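## Task

A loose, empty salt mill stands on the table; four little claws on its body grip the lower edge of the head, and a stripe on the body is aligned with a line on top of the head. Rotate the head 7 quarter turns clockwise (viewed from above) relative to the body; full revolutions are counted. Done only if the mill finishes upright on the table, is no longer moving, and nothing presses on it from two sides, even lightly. Release it and pull the hand away at the end.

## Robot and tools

Robot: one arm ending in a five-finger right hand. Everything is steered through the hand point, a spot 0.05 m in front of the palm where the index pad meets the thumb tip in a pinch. Its own axes: +z runs along the straightened fingers (fingertips extend 0.06 to 0.07 m past it), +y points out of the palm, +x runs across the palm toward the little finger. On the little-finger side the hand spans 0.08 m from the point; on the thumb side 0.02 m with the thumb swung in front of the palm, up to 0.09 m otherwise. A wrist bracket on the little-finger side protrudes 0.03 m beyond the point along +y and 0.11 m across, and can collide.

Scene frame: origin on the table top under the arm base, +z up, +y to the left when facing along +x. Results report end_effector_position (m), end_effector_quat_wxyz and velocities in this frame.

The row (14 numbers, each in [-1, 1], one hand): dx, dy, dz, rx, ry, rz, little, ring, middle, index, thumb_bend, thumb_turn, force_limit, speed. The first six are an offset, not a pose: a target measured from the hand point's pose in the latest result that reports it (or from the current pose if none has yet, or for later calls inside the same reply), expressed in the hand point's own axes. 1.0 equals 0.6 m of travel or 180 degrees; rx, ry, rz form a single rotation vector. Each row is counted from that same base pose, not from the row before. All-zero offsets are not a pause: they pull the hand back to that base pose. Finger values are absolute targets: +1 straight/open, -1 curled into the palm. thumb_bend +1 straight, -1 fully bent; thumb_turn +1 alongside the palm, -1 across in front of it. A pinch is about index -0.22, thumb_bend -0.75, thumb_turn -0.57. force_limit maps -1..+1 to roughly 0..10 N fingertip force (0..15 N for the two thumb motors) and only halts closing. speed maps -1..+1 to nearly zero..full (full travel in 0.6 s); close at -0.9 or slower for a soft grip. Wrapping the whole hand, thumb turned in first, suits objects 0.035 to 0.08 m wide.

Tools:
- execute_actions {"actions": [...], "pictures": bool}. An empty list just reports state. One action: {"rows": [[14 numbers], ...], "steps": n}, up to 15 rows and 15 steps of 1/30 s; the final row repeats if steps outnumber rows. A wait: {"steps": n} up to 300, counted from the previous result including your thinking time.
- move {"target": [14 numbers], "speed": m/s 0.002 to 0.5 (default 0.25; rotation capped at twice that in rad/s), "stop_force": N 13 to 80, optional}. Runs a straight path toward the offset target (same offset rules as above), 0.5 to 10 s long; hand numbers go out at the start. It does not avoid obstacles and can overshoot speed, especially with the arm stretched. stop_force ends the path once the wrist sensor feels that much extra push against the motion for two steps, then backs off two steps and holds; the force is judged along the line to the target, so it is unreliable on rotating moves. Omit it when leaving a contact. Result line "move:" gives the ending: done, contact, off_target, moving, held or fault, plus limits such as paced (pose clipped) or held (some steps blocked), and the remaining distance.
- wait {"seconds": 0 to 10}: lets time pass, sends nothing.
- zoom_image {"camera": cam_high|cam_low|cam_wrist, "region": [x0, y0, x1, y1]} pixels, at most 504 x 504; images are cam_high 672x504, cam_low 672x504, cam_wrist 504x504.
- show_instructions {}: shows reference pictures.
- finished_scene {"scene": 1 or 2}: irreversible; grades the scene and gives the next task.

Behaviour: each step the commanded pose is clipped to within 100 mm and 16 degrees of the measured pose; motion trails commands by about 0.17 s, so check the reported pose after large moves and send the remainder. Position wins over orientation when both cannot be met. Wrist rotations about x or y shift the point slightly. The arm is stiff: aiming even slightly past firm contact can trigger a fault.

Result lines: hand_measured, hand_stopped_by (moving, target, force, stalled, fault), hand_load_n (positive when pushed open) list the six hand motors in row order. Loads near zero mean the grip was lost. A motor moves only when its target changes by 0.01 or more, then locks; to loosen, send a more open target than measured. "Wrist force" and "Wrist torque" are in the hand point's axes, with noise up to about 3.4 N and an offset up to about 5.5 N, saturating near 100 N. "pose unreachable" and HELD mark commands the clearance check altered or blocked. MOTOR HOT warns from 70 C; at 85 C the arm brakes.

Avoid: joint torque at its limit or any outside force of 150 N halts the arm for 10 s. Do not knock anything off the table, drop, slam or shove. Before finishing, open the hand and move clear so the mill stands still and unsqueezed.

Each tool is called after ">>>" by a JSON object that holds its "op" and its "data", one argument or row to a line.

Reference images:

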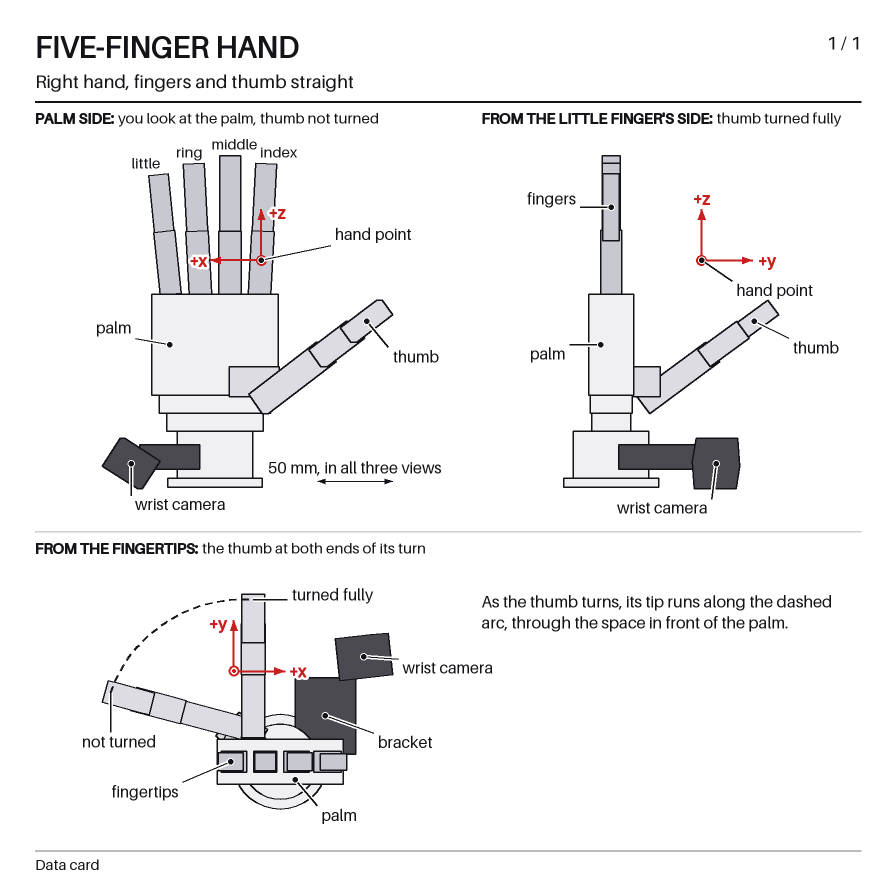

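## Session

>>> {"op": "execute_actions", "data": {
  "actions": []
}}

Scene clock: 0.00 s of 11100.00 s.
end_effector_position=(+0.9298, -0.0998, +0.2576) hand_measured=(+1.000, +1.000, +1.000, +1.000, +1.000, +1.000) hand_load_n=(+0.0, +0.0, +0.0, +0.0, +0.0, +0.0) hand_stopped_by=(target, target, target, target, target, target) hand_force_limit=0.00 hand_speed=-0.80 end_effector_quat_wxyz=(+0.099, +0.991, +0.092, -0.018) end_effector_velocity=(-0.000, -0.000, +0.001) end_effector_angular_velocity=(-0.000, +0.000, +0.000)
Joint positions: [-0.128 -0.644  0.756  1.444  1.763  1.214]
Joint velocities: [-0.    -0.001  0.     0.001  0.    -0.   ]
Wrist force (N, on the end effector, along its own x y z axes, offset not removed): no reading
Wrist torque (N m, same axes, about the end effector's origin, offset not removed): no reading
Hand target: +0.930, -0.100, +0.258; +0.099, +0.991, +0.092, -0.018

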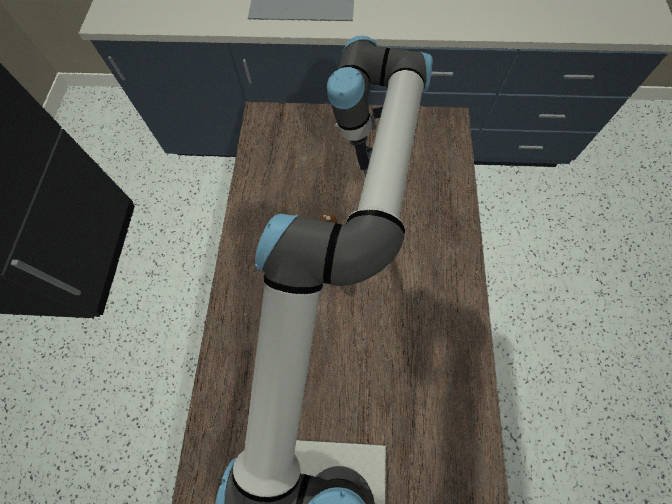

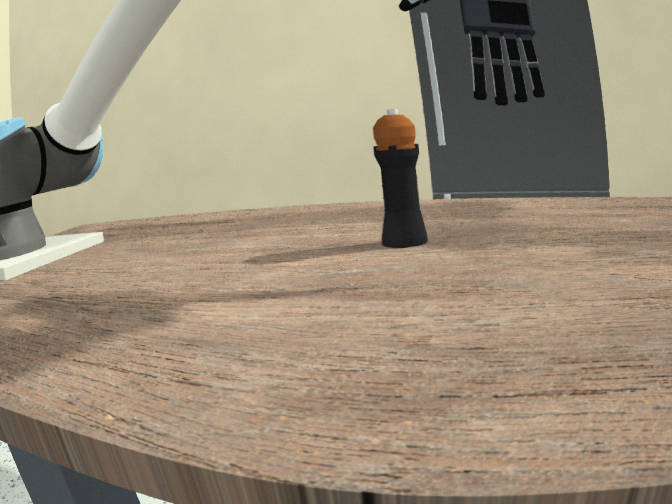

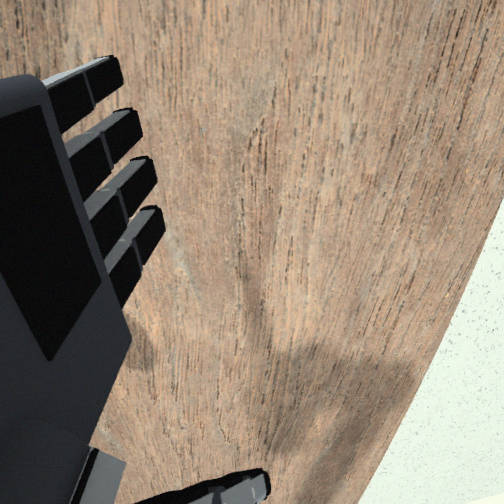

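>>> {"op": "zoom_image", "data": {
  "camera": "cam_low",
  "region": [320, 90, 480, 260]
}}

>>> {"op": "zoom_image", "data": {
  "camera": "cam_high",
  "region": [280, 180, 380, 255]
}}

Region (320, 90, 480, 260) of cam_low's 672x504 image, scaled by 2.965, with more detail than that image has; it fills the left 474 columns of this view, and the rest is white.

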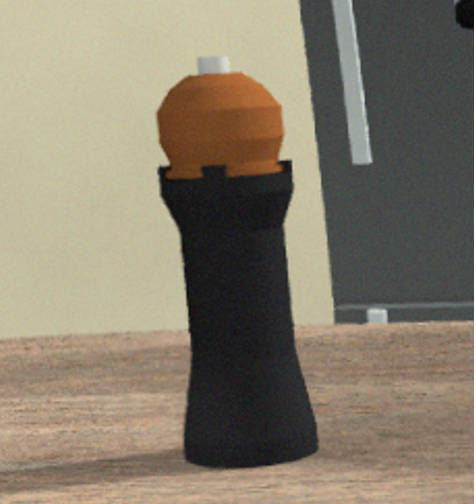

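Region (280, 180, 380, 255) of cam_high's 672x504 image, scaled by 5.040, with more detail than that image has; it fills the top 378 rows of this view, and the rest is white.

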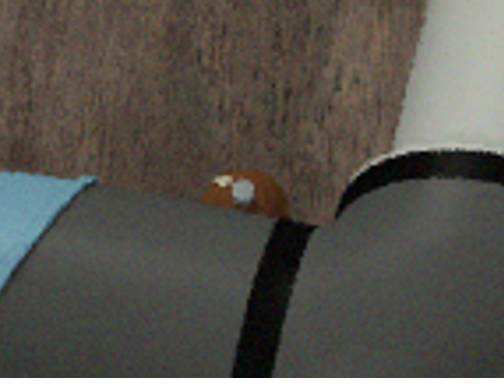

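>>> {"op": "move", "data": {
  "target": [-0.174,-0.249,-0.045,0.0632,0.0115,0.0588,1,1,1,1,1,-1,0,0.5]
}}

Scene clock: 10.03 s of 11100.00 s.
end_effector_position=(+0.8000, +0.0306, +0.2605) hand_measured=(+1.000, +1.000, +1.000, +1.000, +1.000, -1.000) hand_load_n=(+0.0, +0.0, +0.0, +0.0, +0.0, +0.0) hand_stopped_by=(target, target, target, target, target, target) hand_force_limit=0.00 hand_speed=0.50 end_effector_quat_wxyz=(+0.001, +1.000, -0.000, -0.000) end_effector_velocity=(-0.001, +0.001, +0.001) end_effector_angular_velocity=(+0.002, -0.006, -0.003)
Joint positions: [-0.064 -0.889  1.157  1.305  1.563  1.464]
Joint velocities: [ 0.    -0.006  0.006 -0.006 -0.003  0.003]
Wrist force (N, on the end effector, along its own x y z axes, offset not removed): [-3.4 -2.9 -2.9]
Wrist torque (N m, same axes, about the end effector's origin, offset not removed): [-0.24 0.29 -0.21]
Hand target: +0.800, +0.031, +0.260; +0.000, +1.000, -0.000, +0.000
Off the commanded pose: 0.000 m, 0 deg.
After step 90, 5.57 s passed at rest.
move: done
camera_calibration (this result's frames):
cam_wrist: T_world_to_cam=[[-0.131275, -0.9905, -0.0409542, 0.157855], [-0.86726, 0.0947329, 0.48876, 0.571443], [-0.480237, 0.09968, -0.871456, 0.736072], [0, 0, 0, 1]] pos_world=[0.869801, 0.0288488, 0.368621]

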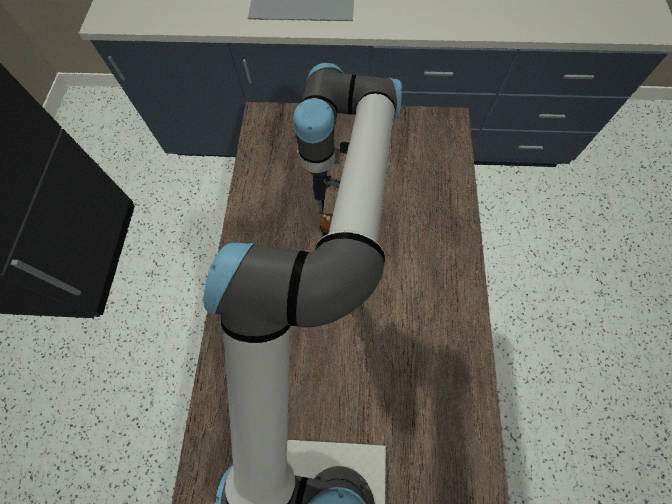

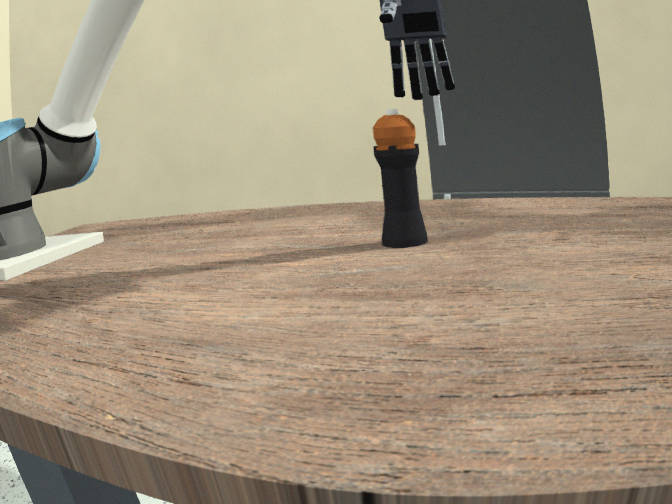

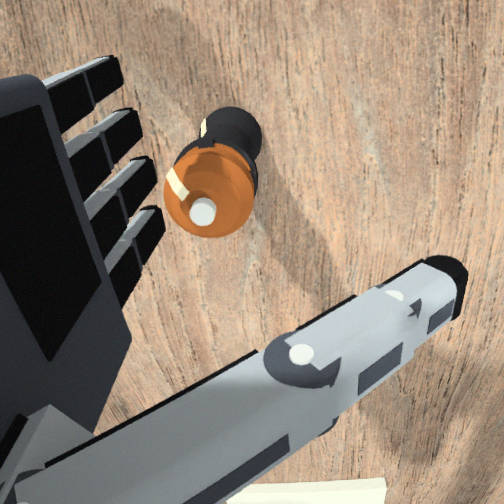

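>>> {"op": "move", "data": {
  "target": [-0.035,-0.08,0.07,0.15,0,0,1,1,1,1,1,-1,0,0.5],
  "speed": 0.15
}}

Scene clock: 25.07 s of 11100.00 s.
end_effector_position=(+0.7791, +0.0782, +0.2188) hand_measured=(+1.000, +1.000, +1.000, +1.000, +1.000, -1.000) hand_load_n=(+0.0, +0.0, +0.0, +0.0, +0.0, +0.0) hand_stopped_by=(target, target, target, target, target, target) hand_force_limit=0.00 hand_speed=0.50 end_effector_quat_wxyz=(-0.232, +0.973, -0.000, -0.000) end_effector_velocity=(-0.000, +0.001, -0.002) end_effector_angular_velocity=(+0.016, +0.000, -0.001)
Joint positions: [-0.165 -0.901  1.282  1.298  1.105  1.338]
Joint velocities: [-0.004  0.002  0.004  0.    -0.015 -0.006]
Wrist force (N, on the end effector, along its own x y z axes, offset not removed): [0.5 3.3 -2.2]
Wrist torque (N m, same axes, about the end effector's origin, offset not removed): [0.67 -0.28 0.23]
Hand target: +0.779, +0.078, +0.219; -0.233, +0.972, -0.000, -0.000
Off the commanded pose: 0.000 m, 0 deg.
After step 90, 10.00 s passed at rest.
move: done
camera_calibration (this result's frames):
cam_wrist: T_world_to_cam=[[-0.131687, -0.864866, -0.484422, 0.288141], [-0.867063, -0.136369, 0.479172, 0.589267], [-0.48048, 0.483125, -0.731935, 0.624629], [0, 0, 0, 1]] pos_world=[0.848998, 0.0277872, 0.31441]

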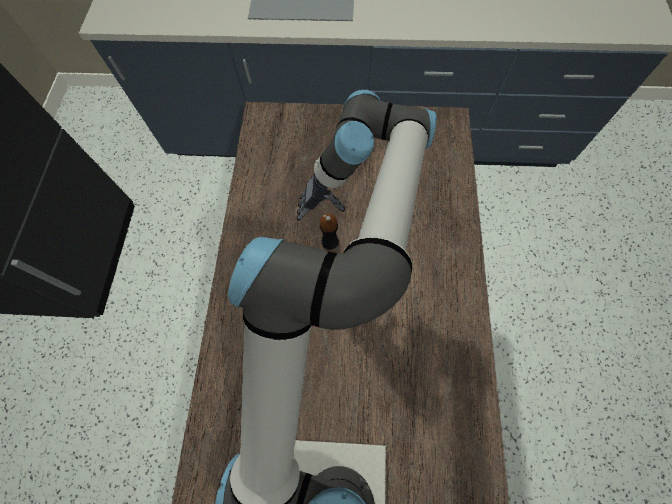

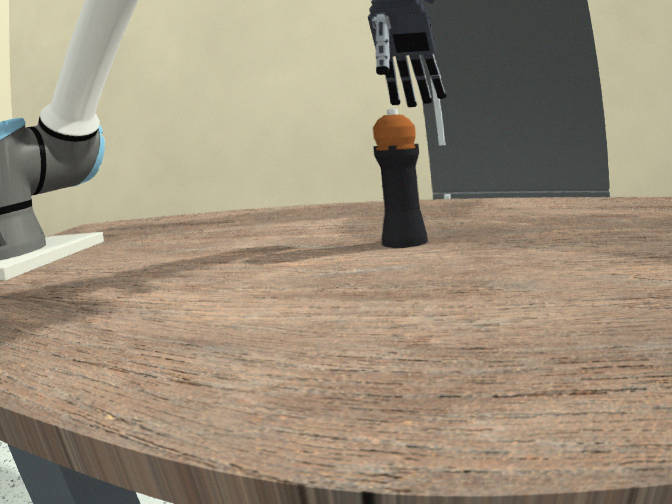

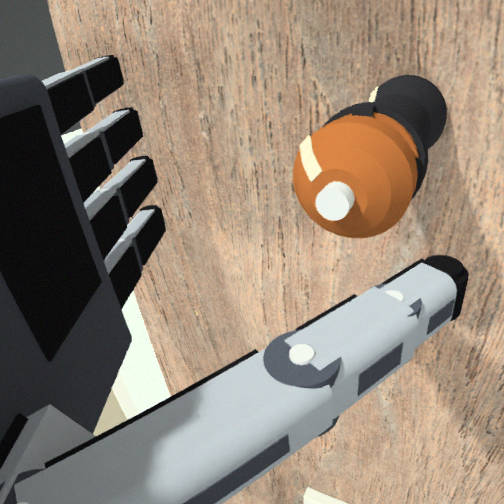

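>>> {"op": "move", "data": {
  "target": [0,0.0454,0.0891,0,0,0,1,1,1,1,1,-1,0,0.5],
  "speed": 0.1
}}

Scene clock: 27.57 s of 11100.00 s.
end_effector_position=(+0.7792, +0.0779, +0.1592) hand_measured=(+1.000, +1.000, +1.000, +1.000, +1.000, -1.000) hand_load_n=(+0.0, +0.0, +0.0, +0.0, +0.0, +0.0) hand_stopped_by=(target, target, target, target, target, target) hand_force_limit=0.00 hand_speed=0.50 end_effector_quat_wxyz=(-0.232, +0.973, -0.000, -0.000) end_effector_velocity=(+0.001, -0.000, -0.003) end_effector_angular_velocity=(+0.000, -0.001, -0.000)
Joint positions: [-0.165 -0.859  1.324  1.214  1.105  1.338]
Joint velocities: [-0.     0.003  0.    -0.004 -0.    -0.   ]
Wrist force (N, on the end effector, along its own x y z axes, offset not removed): [0.4 1.7 -1.6]
Wrist torque (N m, same axes, about the end effector's origin, offset not removed): [0.37 -0.38 0.25]
Hand target: +0.779, +0.078, +0.159; -0.232, +0.973, -0.000, -0.000
Off the commanded pose: 0.000 m, 0 deg.
move: done
camera_calibration (this result's frames):
cam_wrist: T_world_to_cam=[[-0.131685, -0.86486, -0.484433, 0.259021], [-0.867055, -0.136384, 0.479182, 0.617833], [-0.480494, 0.483131, -0.731922, 0.581177], [0, 0, 0, 1]] pos_world=[0.849056, 0.0274946, 0.2548]

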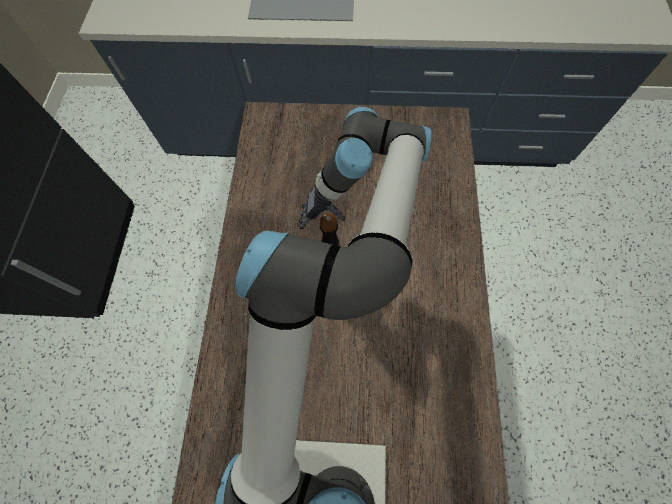

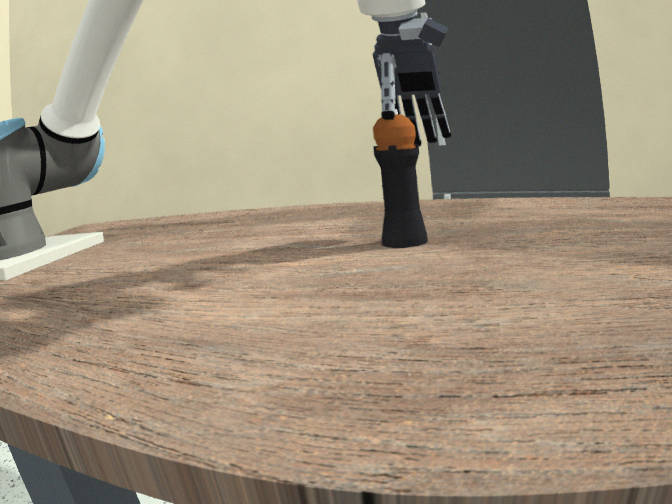

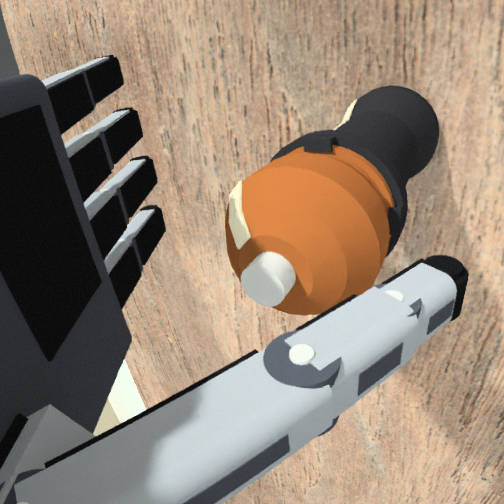

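>>> {"op": "move", "data": {
  "target": [-0.007,0.0303,0.0594,0,0,0,1,1,1,1,1,-1,0,0.5],
  "speed": 0.04,
  "stop_force": 13
}}

Scene clock: 30.63 s of 11100.00 s.
end_effector_position=(+0.7751, +0.0777, +0.1195) hand_measured=(+1.000, +1.000, +1.000, +1.000, +1.000, -1.000) hand_load_n=(+0.0, +0.0, +0.0, +0.0, +0.5, +0.0) hand_stopped_by=(target, target, target, target, target, target) hand_force_limit=0.00 hand_speed=0.50 end_effector_quat_wxyz=(-0.232, +0.973, -0.000, -0.000) end_effector_velocity=(-0.000, -0.000, -0.001) end_effector_angular_velocity=(+0.000, -0.002, -0.000)
Joint positions: [-0.166 -0.834  1.358  1.156  1.105  1.337]
Joint velocities: [-0.     0.     0.003 -0.004 -0.001 -0.   ]
Wrist force (N, on the end effector, along its own x y z axes, offset not removed): [-0.8 -0.7 -5.3]
Wrist torque (N m, same axes, about the end effector's origin, offset not removed): [0.00 -0.09 0.04]
Hand target: +0.775, +0.078, +0.119; -0.232, +0.973, -0.000, -0.000
Off the commanded pose: 0.000 m, 0 deg.
move: done
camera_calibration (this result's frames):
cam_wrist: T_world_to_cam=[[-0.131687, -0.864871, -0.484414, 0.239083], [-0.867052, -0.136375, 0.47919, 0.633219], [-0.4805, 0.483115, -0.731929, 0.55031], [0, 0, 0, 1]] pos_world=[0.844942, 0.0272689, 0.215171]

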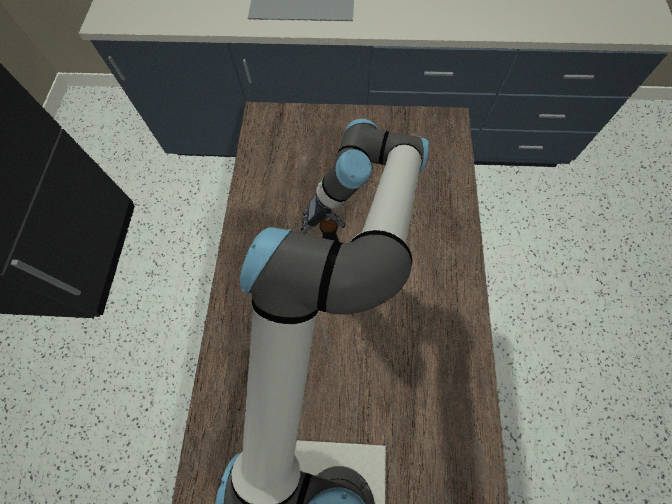

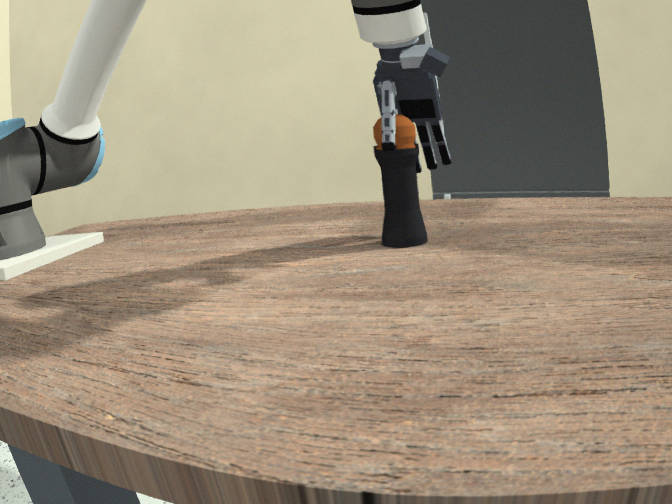

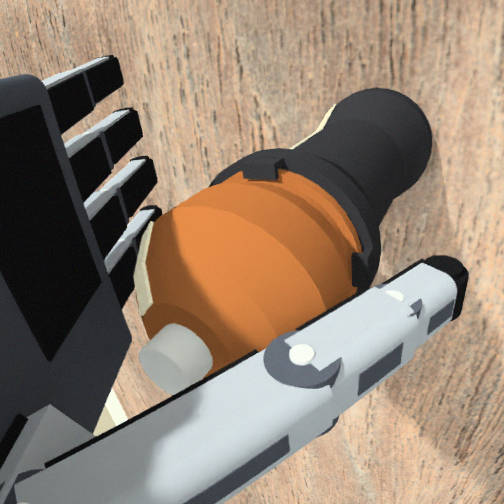

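>>> {"op": "move", "data": {
  "target": [0.003,0.017,0.010,0,0,0,1,1,1,1,1,-1,0,0.5],
  "speed": 0.01
}}

Scene clock: 33.07 s of 11100.00 s.
end_effector_position=(+0.7768, +0.0715, +0.1099) hand_measured=(+1.000, +1.000, +1.000, +1.000, +1.000, -1.000) hand_load_n=(+0.0, +0.0, +0.0, +0.0, +0.0, +0.0) hand_stopped_by=(target, target, target, target, target, target) hand_force_limit=0.00 hand_speed=0.50 end_effector_quat_wxyz=(-0.232, +0.973, -0.000, -0.000) end_effector_velocity=(-0.001, -0.001, -0.001) end_effector_angular_velocity=(+0.000, -0.000, +0.002)
Joint positions: [-0.173 -0.823  1.358  1.148  1.105  1.329]
Joint velocities: [-0.001  0.     0.003 -0.001 -0.    -0.003]
Wrist force (N, on the end effector, along its own x y z axes, offset not removed): [-1.8 -0.8 -4.6]
Wrist torque (N m, same axes, about the end effector's origin, offset not removed): [-0.04 0.03 0.12]
Hand target: +0.777, +0.071, +0.110; -0.232, +0.973, -0.000, -0.000
Off the commanded pose: 0.000 m, 0 deg.
move: done
camera_calibration (this result's frames):
cam_wrist: T_world_to_cam=[[-0.131718, -0.864861, -0.484423, 0.229288], [-0.867031, -0.136375, 0.479228, 0.638488], [-0.480529, 0.483133, -0.731898, 0.547084], [0, 0, 0, 1]] pos_world=[0.84668, 0.021062, 0.205502]

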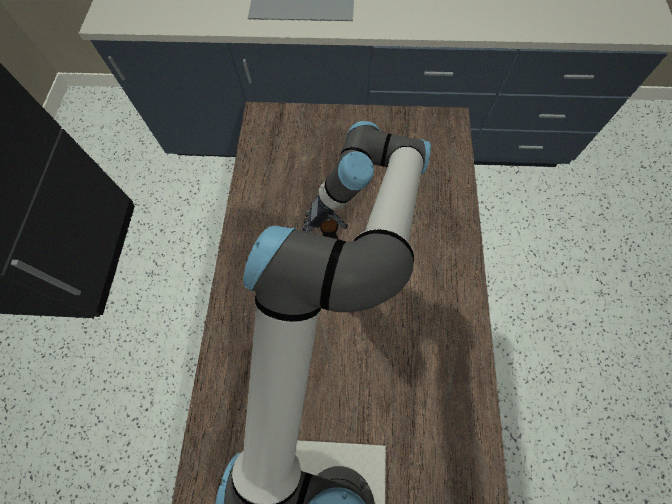

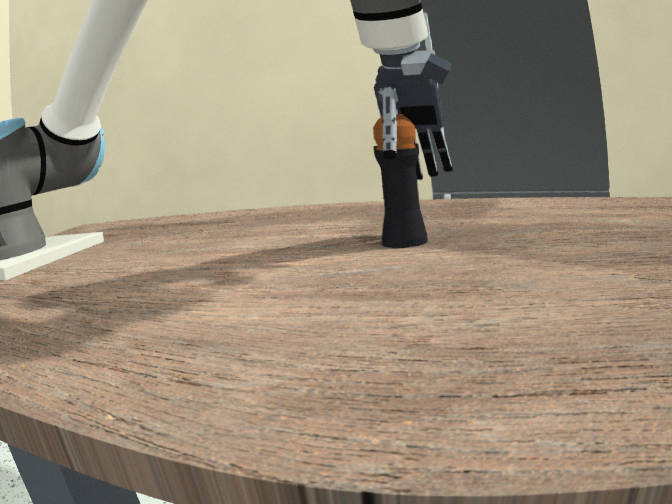

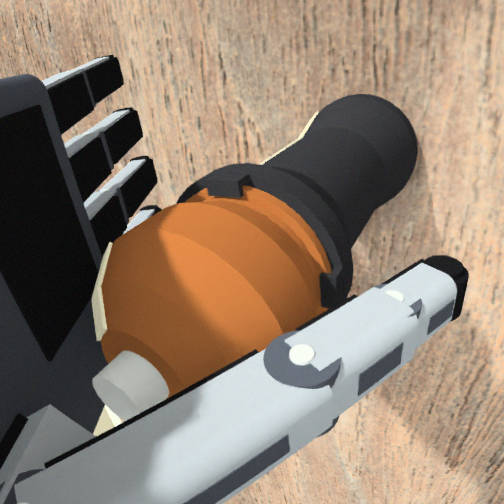

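>>> {"op": "move", "data": {
  "target": [0,0.0091,0.0178,0,0,0,1,1,1,1,1,-1,0,0.5],
  "speed": 0.003,
  "stop_force": 13
}}

Scene clock: 34.57 s of 11100.00 s.
end_effector_position=(+0.7769, +0.0713, +0.1079) hand_measured=(+1.000, +1.000, +1.000, +1.000, +1.000, -1.000) hand_load_n=(+0.0, +0.0, +0.0, +0.0, +1.0, +0.5) hand_stopped_by=(target, target, target, target, target, target) hand_force_limit=0.00 hand_speed=0.50 end_effector_quat_wxyz=(-0.232, +0.973, -0.000, -0.000) end_effector_velocity=(-0.000, -0.000, +0.001) end_effector_angular_velocity=(+0.001, -0.000, -0.001)
Joint positions: [-0.173 -0.821  1.359  1.146  1.105  1.329]
Joint velocities: [-0.001 -0.001  0.     0.001 -0.001  0.   ]
Wrist force (N, on the end effector, along its own x y z axes, offset not removed): [-1.6 -5.7 -26.6]
Wrist torque (N m, same axes, about the end effector's origin, offset not removed): [0.09 0.34 -0.03]
Hand target: +0.777, +0.071, +0.108; -0.232, +0.973, -0.000, -0.000
Off the commanded pose: 0.010 m, 0 deg.
move: contact
camera_calibration (this result's frames):
cam_wrist: T_world_to_cam=[[-0.131654, -0.864875, -0.484416, 0.228093], [-0.867089, -0.136367, 0.479126, 0.639554], [-0.480442, 0.48311, -0.73197, 0.545718], [0, 0, 0, 1]] pos_world=[0.846766, 0.020844, 0.203514]

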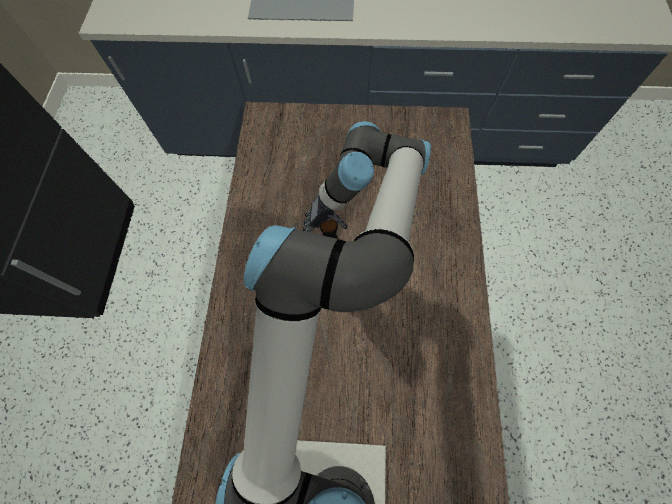

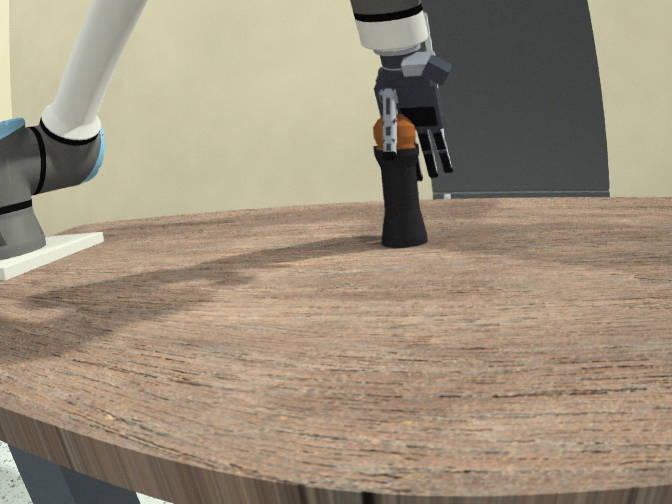

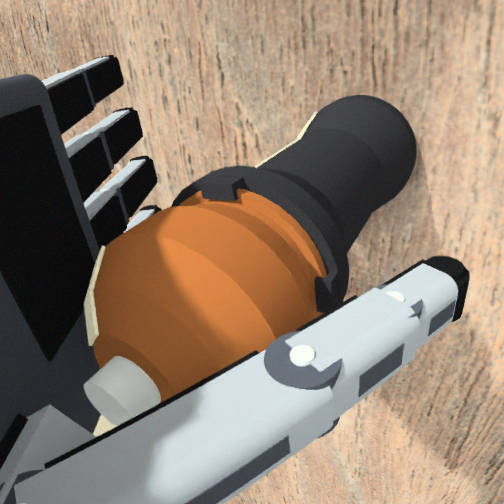

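>>> {"op": "move", "data": {
  "target": [0,-0.019,-0.0337,0,0,0,1,1,1,1,1,-1,0,0.5],
  "speed": 0.03
}}

>>> {"op": "execute_actions", "data": {
  "actions": [
    {"rows":[[0,0,0,0,0,0,1,1,0,0,-0.2,-1,-0.85,-0.8]],"steps":15}
  ],
  "pictures": false
}}

>>> {"op": "wait", "data": {
  "seconds": 3
}}

Scene clock: 36.93 s of 11100.00 s.
end_effector_position=(+0.7769, +0.0724, +0.1307) hand_measured=(+1.000, +1.000, +1.000, +1.000, +1.000, -1.000) hand_load_n=(+0.0, +0.0, +0.0, +0.0, +0.0, +0.0) hand_stopped_by=(target, target, target, target, target, target) hand_force_limit=0.00 hand_speed=0.50 end_effector_quat_wxyz=(-0.232, +0.973, -0.000, -0.000) end_effector_velocity=(-0.001, -0.001, +0.002) end_effector_angular_velocity=(+0.001, +0.001, -0.001)
Joint positions: [-0.172 -0.84   1.347  1.175  1.105  1.33 ]
Joint velocities: [-0.001 -0.002  0.     0.003 -0.    -0.   ]
Wrist force (N, on the end effector, along its own x y z axes, offset not removed): [-3.0 0.1 -2.3]
Wrist torque (N m, same axes, about the end effector's origin, offset not removed): [0.12 0.23 0.06]
Hand target: +0.777, +0.072, +0.131; -0.232, +0.973, -0.000, -0.000
Off the commanded pose: 0.000 m, 0 deg.
move: done
camera_calibration (this result's frames):
cam_wrist: T_world_to_cam=[[-0.131653, -0.864897, -0.484377, 0.240057], [-0.867089, -0.136346, 0.47913, 0.628737], [-0.480441, 0.483077, -0.731993, 0.561896], [0, 0, 0, 1]] pos_world=[0.846733, 0.0219113, 0.226335]

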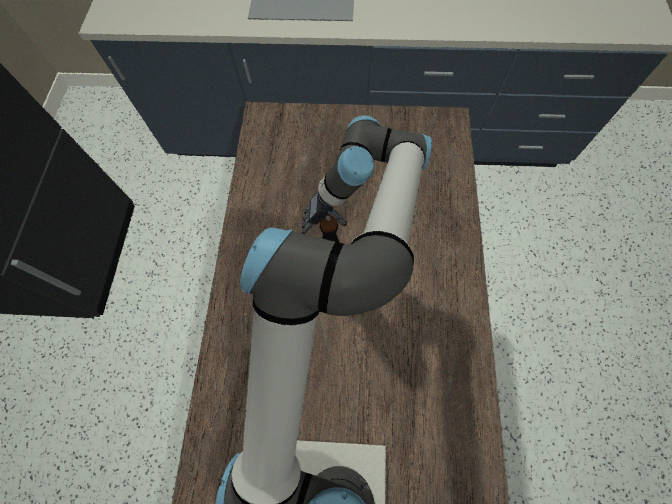

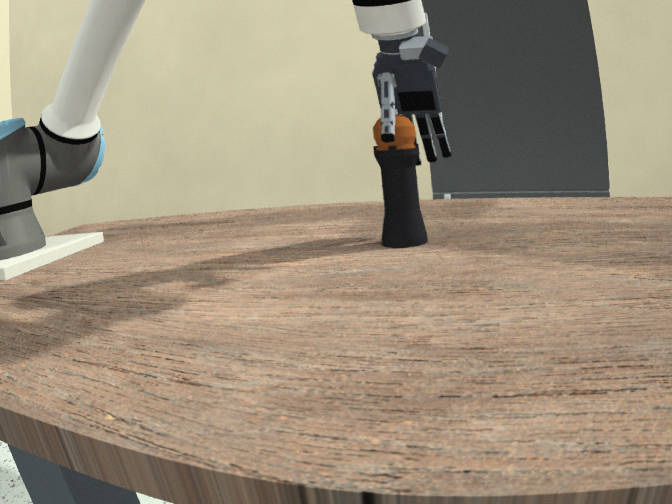

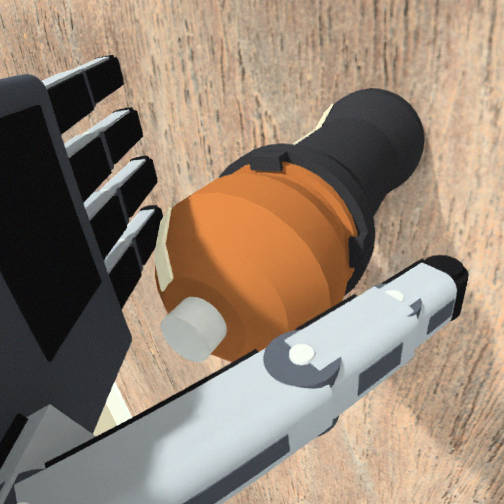

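Scene clock: 37.43 s of 11100.00 s.
end_effector_position=(+0.7769, +0.0724, +0.1308) hand_measured=(+1.000, +1.000, +0.868, +0.868, +0.916, -1.000) hand_load_n=(+0.0, +0.0, +0.0, +0.0, +0.0, +0.0) hand_stopped_by=(target, target, moving, moving, moving, target) hand_force_limit=-0.85 hand_speed=-0.80 end_effector_quat_wxyz=(-0.232, +0.973, -0.000, -0.000) end_effector_velocity=(-0.001, +0.000, +0.000) end_effector_angular_velocity=(+0.000, +0.001, +0.001)
Joint positions: [-0.172 -0.841  1.347  1.176  1.105  1.33 ]
Joint velocities: [ 0.    -0.001  0.001  0.001  0.    -0.   ]
Wrist force (N, on the end effector, along its own x y z axes, offset not removed): [-0.8 -1.0 -4.1]
Wrist torque (N m, same axes, about the end effector's origin, offset not removed): [0.13 -0.15 0.10]
Hand target: +0.777, +0.072, +0.131; -0.232, +0.973, -0.000, -0.000
Off the commanded pose: 0.000 m, 0 deg.
Steps of this call (steps 1 to 15: all 15 steps of this action). Readings (end_effector_position | what the end effector reports):
1: (+0.7769, +0.0724, +0.1308) | hand_measured=(+1.000, +1.000, +1.000, +1.000, +1.000, -1.000) hand_load_n=(+0.0, +0.0, +0.0, +0.0, +0.0, +0.0) hand_stopped_by=(target, target, moving, moving, moving, target) hand_force_limit=-0.85 hand_speed=-0.80
2: (+0.7769, +0.0724, +0.1308) | hand_measured=(+1.000, +1.000, +1.000, +1.000, +1.000, -1.000) hand_load_n=(+0.0, +0.0, +0.0, +0.0, +0.0, +0.0) hand_stopped_by=(target, target, moving, moving, moving, target) hand_force_limit=-0.85 hand_speed=-0.80
4: (+0.7769, +0.0724, +0.1308) | hand_measured=(+1.000, +1.000, +0.990, +0.990, +0.994, -1.000) hand_load_n=(+0.0, +0.0, +0.0, +0.0, +0.0, +0.0) hand_stopped_by=(target, target, moving, moving, moving, target) hand_force_limit=-0.85 hand_speed=-0.80
8: (+0.7769, +0.0724, +0.1308) | hand_measured=(+1.000, +1.000, +0.946, +0.946, +0.966, -1.000) hand_load_n=(+0.0, +0.0, +0.0, +0.0, +0.0, +0.0) hand_stopped_by=(target, target, moving, moving, moving, target) hand_force_limit=-0.85 hand_speed=-0.80
15: the state above

Scene clock: 40.43 s of 11100.00 s.
end_effector_position=(+0.7769, +0.0724, +0.1307) hand_measured=(+1.000, +1.000, +0.290, +0.258, +0.534, -1.000) hand_load_n=(+0.0, +0.0, +1.5, +3.0, +1.5, +0.0) hand_stopped_by=(target, target, force, force, force, target) hand_force_limit=-0.85 hand_speed=-0.80 end_effector_quat_wxyz=(-0.232, +0.973, -0.000, -0.000) end_effector_velocity=(-0.000, -0.001, +0.001) end_effector_angular_velocity=(-0.001, -0.002, -0.000)
Joint positions: [-0.172 -0.84   1.347  1.175  1.105  1.33 ]
Joint velocities: [-0.001 -0.002  0.001 -0.001  0.001 -0.001]
Wrist force (N, on the end effector, along its own x y z axes, offset not removed): [-1.9 1.1 -1.8]
Wrist torque (N m, same axes, about the end effector's origin, offset not removed): [0.46 0.05 0.05]
Hand target: +0.777, +0.072, +0.131; -0.232, +0.973, -0.000, -0.000
Off the commanded pose: 0.000 m, 0 deg.
Steps of this call (steps 1 to 90: nothing new was sent). Readings (end_effector_position | what the end effector reports):
1: (+0.7769, +0.0724, +0.1308) | hand_measured=(+1.000, +1.000, +0.856, +0.856, +0.910, -1.000) hand_load_n=(+0.0, +0.0, +0.0, +0.0, +0.0, +0.0) hand_stopped_by=(target, target, moving, moving, moving, target) hand_force_limit=-0.85 hand_speed=-0.80
2: (+0.7769, +0.0724, +0.1308) | hand_measured=(+1.000, +1.000, +0.846, +0.846, +0.902, -1.000) hand_load_n=(+0.0, +0.0, +0.0, +0.0, +0.0, +0.0) hand_stopped_by=(target, target, moving, moving, moving, target) hand_force_limit=-0.85 hand_speed=-0.80
4: (+0.7769, +0.0724, +0.1308) | hand_measured=(+1.000, +1.000, +0.824, +0.824, +0.888, -1.000) hand_load_n=(+0.0, +0.0, +0.0, +0.0, +0.0, +0.0) hand_stopped_by=(target, target, moving, moving, moving, target) hand_force_limit=-0.85 hand_speed=-0.80
8: (+0.7769, +0.0724, +0.1308) | hand_measured=(+1.000, +1.000, +0.778, +0.778, +0.860, -1.000) hand_load_n=(+0.0, +0.0, +0.0, +0.0, +0.0, +0.0) hand_stopped_by=(target, target, moving, moving, moving, target) hand_force_limit=-0.85 hand_speed=-0.80
90: the state above
camera_calibration (this result's frames):
cam_wrist: T_world_to_cam=[[-0.131661, -0.864887, -0.484392, 0.240067], [-0.867082, -0.136355, 0.479141, 0.628732], [-0.480452, 0.483092, -0.731975, 0.561885], [0, 0, 0, 1]] pos_world=[0.846729, 0.0219193, 0.226321]

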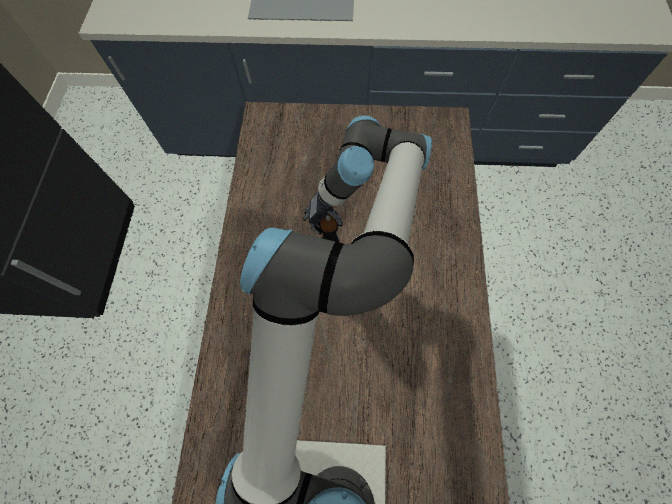

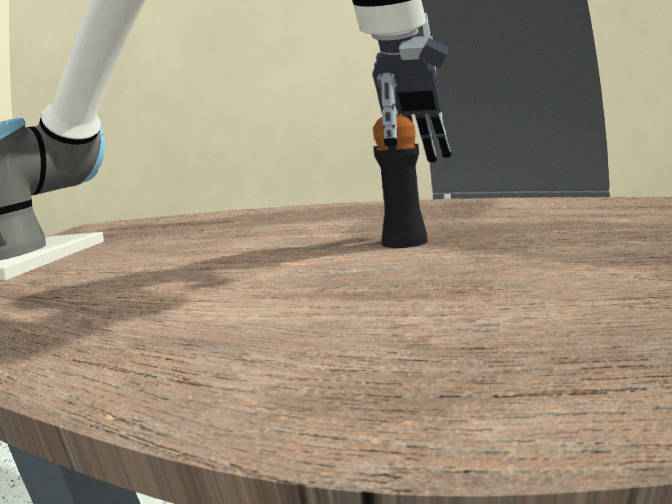

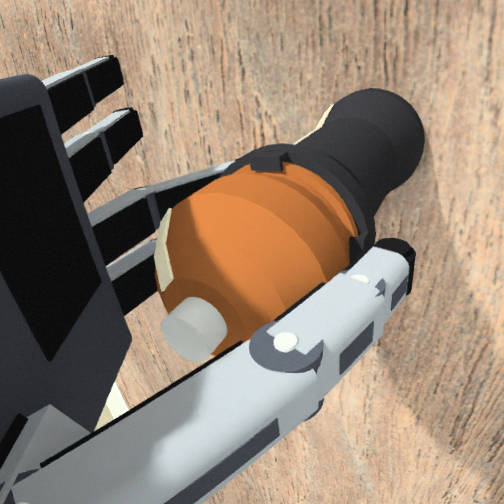

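>>> {"op": "execute_actions", "data": {
  "actions": [
    {"rows":[[0,0,0,0,0,0,1,1,1,1,1,-1,-0.85,0.5]],"steps":15}
  ],
  "pictures": false
}}

>>> {"op": "move", "data": {
  "target": [0,-0.053,-0.104,0,0,0,1,1,1,1,1,-1,-0.85,0.5],
  "speed": 0.1
}}

>>> {"op": "move", "data": {
  "target": [0,0,0,0,-0.226,-0.446,1,1,1,1,1,-1,-0.85,0.5],
  "speed": 0.3
}}

Scene clock: 43.50 s of 11100.00 s.
end_effector_position=(+0.7769, +0.0724, +0.1307) hand_measured=(+1.000, +1.000, +1.000, +1.000, +1.000, -1.000) hand_load_n=(+0.0, +0.0, +0.0, +0.0, +0.0, +0.0) hand_stopped_by=(target, target, target, target, target, target) hand_force_limit=-0.85 hand_speed=0.50 end_effector_quat_wxyz=(-0.232, +0.973, -0.000, -0.000) end_effector_velocity=(+0.001, -0.001, +0.001) end_effector_angular_velocity=(-0.001, -0.001, -0.002)
Joint positions: [-0.172 -0.84   1.347  1.175  1.105  1.33 ]
Joint velocities: [-0.001 -0.001 -0.001  0.001  0.001  0.001]
Wrist force (N, on the end effector, along its own x y z axes, offset not removed): [-2.1 -0.3 0.1]
Wrist torque (N m, same axes, about the end effector's origin, offset not removed): [0.05 -0.08 0.05]
Hand target: +0.777, +0.072, +0.131; -0.232, +0.973, -0.000, -0.000
Off the commanded pose: 0.000 m, 0 deg.
Steps of this call (steps 1 to 77: nothing new was sent; steps 78 to 92: all 15 steps of this action). Readings (end_effector_position | what the end effector reports):
78: (+0.7769, +0.0724, +0.1307) | hand_measured=(+1.000, +1.000, +0.290, +0.258, +0.534, -1.000) hand_load_n=(+0.0, +0.0, +1.5, +3.0, +1.5, +0.0) hand_stopped_by=(target, target, moving, moving, moving, target) hand_force_limit=-0.85 hand_speed=0.50
79: (+0.7769, +0.0724, +0.1307) | hand_measured=(+1.000, +1.000, +0.290, +0.258, +0.534, -1.000) hand_load_n=(+0.0, +0.0, +1.5, +3.0, +1.5, +0.0) hand_stopped_by=(target, target, moving, moving, moving, target) hand_force_limit=-0.85 hand_speed=0.50
81: (+0.7769, +0.0724, +0.1307) | hand_measured=(+1.000, +1.000, +0.366, +0.332, +0.580, -1.000) hand_load_n=(+0.0, +0.0, +0.5, +0.5, +0.0, +0.0) hand_stopped_by=(target, target, moving, moving, moving, target) hand_force_limit=-0.85 hand_speed=0.50
85: (+0.7769, +0.0724, +0.1307) | hand_measured=(+1.000, +1.000, +0.698, +0.666, +0.790, -1.000) hand_load_n=(+0.0, +0.0, +0.5, +0.5, +0.0, +0.0) hand_stopped_by=(target, target, moving, moving, moving, target) hand_force_limit=-0.85 hand_speed=0.50
92: the state above

Scene clock: 45.00 s of 11100.00 s.
end_effector_position=(+0.7768, +0.0727, +0.2004) hand_measured=(+1.000, +1.000, +1.000, +1.000, +1.000, -1.000) hand_load_n=(+0.0, +0.0, +0.0, +0.0, +0.0, +0.0) hand_stopped_by=(target, target, target, target, target, target) hand_force_limit=-0.85 hand_speed=0.50 end_effector_quat_wxyz=(-0.232, +0.973, -0.000, -0.000) end_effector_velocity=(+0.000, -0.001, +0.003) end_effector_angular_velocity=(-0.001, -0.001, -0.001)
Joint positions: [-0.172 -0.892  1.304  1.271  1.105  1.33 ]
Joint velocities: [-0.001 -0.002 -0.003  0.004  0.001  0.001]
Wrist force (N, on the end effector, along its own x y z axes, offset not removed): [1.0 1.4 -2.2]
Wrist torque (N m, same axes, about the end effector's origin, offset not removed): [0.48 -0.33 0.26]
Hand target: +0.777, +0.073, +0.201; -0.232, +0.973, -0.000, -0.000
Off the commanded pose: 0.000 m, 0 deg.
move: done
camera_calibration (this result's frames):
cam_wrist: T_world_to_cam=[[-0.131663, -0.864881, -0.484402, 0.274145], [-0.86709, -0.136351, 0.479128, 0.595299], [-0.480438, 0.483103, -0.731977, 0.612701], [0, 0, 0, 1]] pos_world=[0.846637, 0.0222748, 0.296055]

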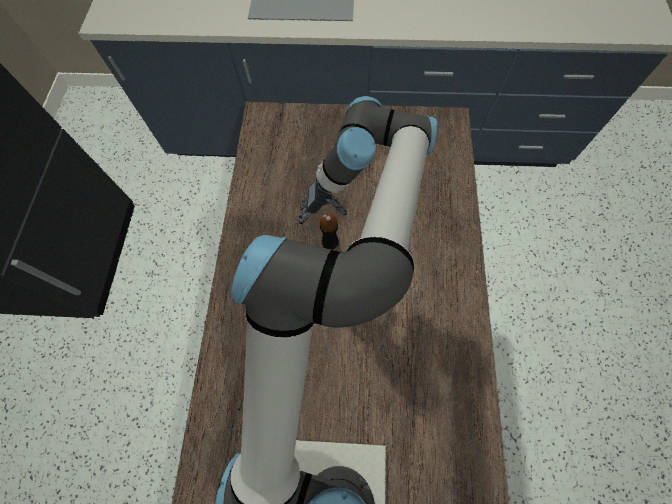

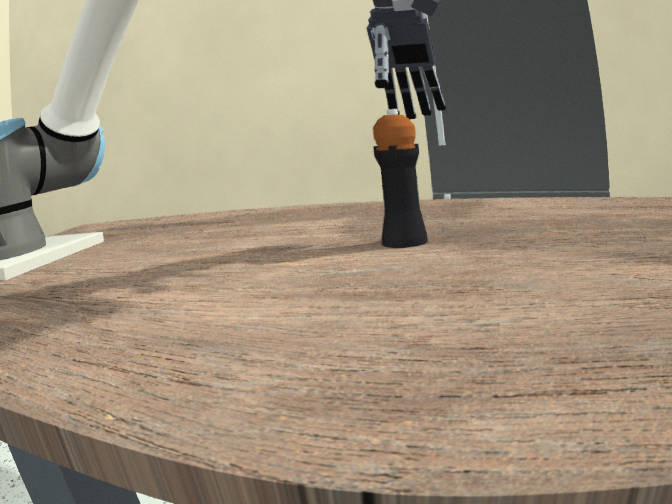

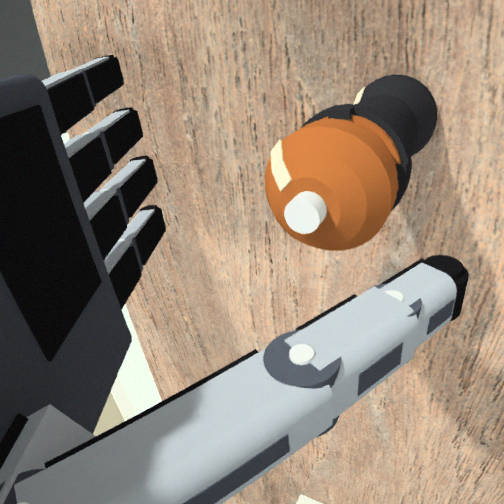

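Scene clock: 48.23 s of 11100.00 s.
end_effector_position=(+0.7768, +0.0726, +0.2003) hand_measured=(+1.000, +1.000, +1.000, +1.000, +1.000, -1.000) hand_load_n=(+0.0, +0.0, +0.0, +0.0, +0.0, +0.0) hand_stopped_by=(target, target, target, target, target, target) hand_force_limit=-0.85 hand_speed=0.50 end_effector_quat_wxyz=(-0.164, +0.689, +0.687, -0.165) end_effector_velocity=(+0.000, +0.001, +0.001) end_effector_angular_velocity=(+0.001, -0.002, +0.019)
Joint positions: [-0.046 -0.816  1.246  1.611  1.603 -0.08 ]
Joint velocities: [ 0.002 -0.002  0.002 -0.003  0.006 -0.016]
Wrist force (N, on the end effector, along its own x y z axes, offset not removed): [0.8 -0.6 -6.7]
Wrist torque (N m, same axes, about the end effector's origin, offset not removed): [0.34 -0.15 0.21]
Hand target: +0.777, +0.073, +0.200; -0.164, +0.688, +0.687, -0.165
Off the commanded pose: 0.000 m, 0 deg.
move: done
camera_calibration (this result's frames):
cam_wrist: T_world_to_cam=[[0.86393, -0.134575, -0.485298, -0.552223], [0.134712, -0.866769, 0.480171, -0.130042], [-0.48526, -0.48021, -0.730699, 0.686088], [0, 0, 0, 1]] pos_world=[0.827531, 0.142435, 0.295773]

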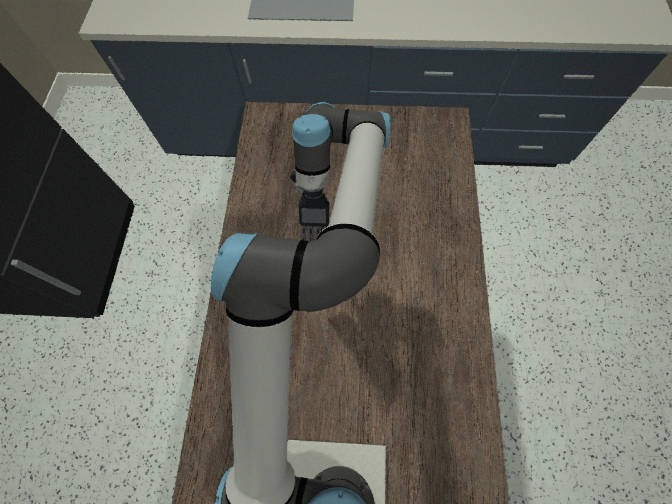

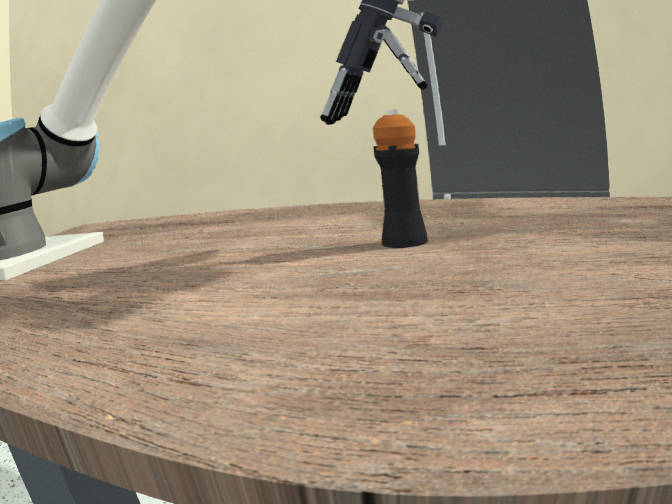

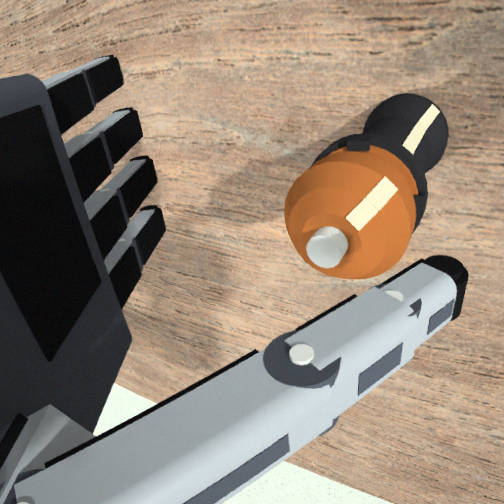

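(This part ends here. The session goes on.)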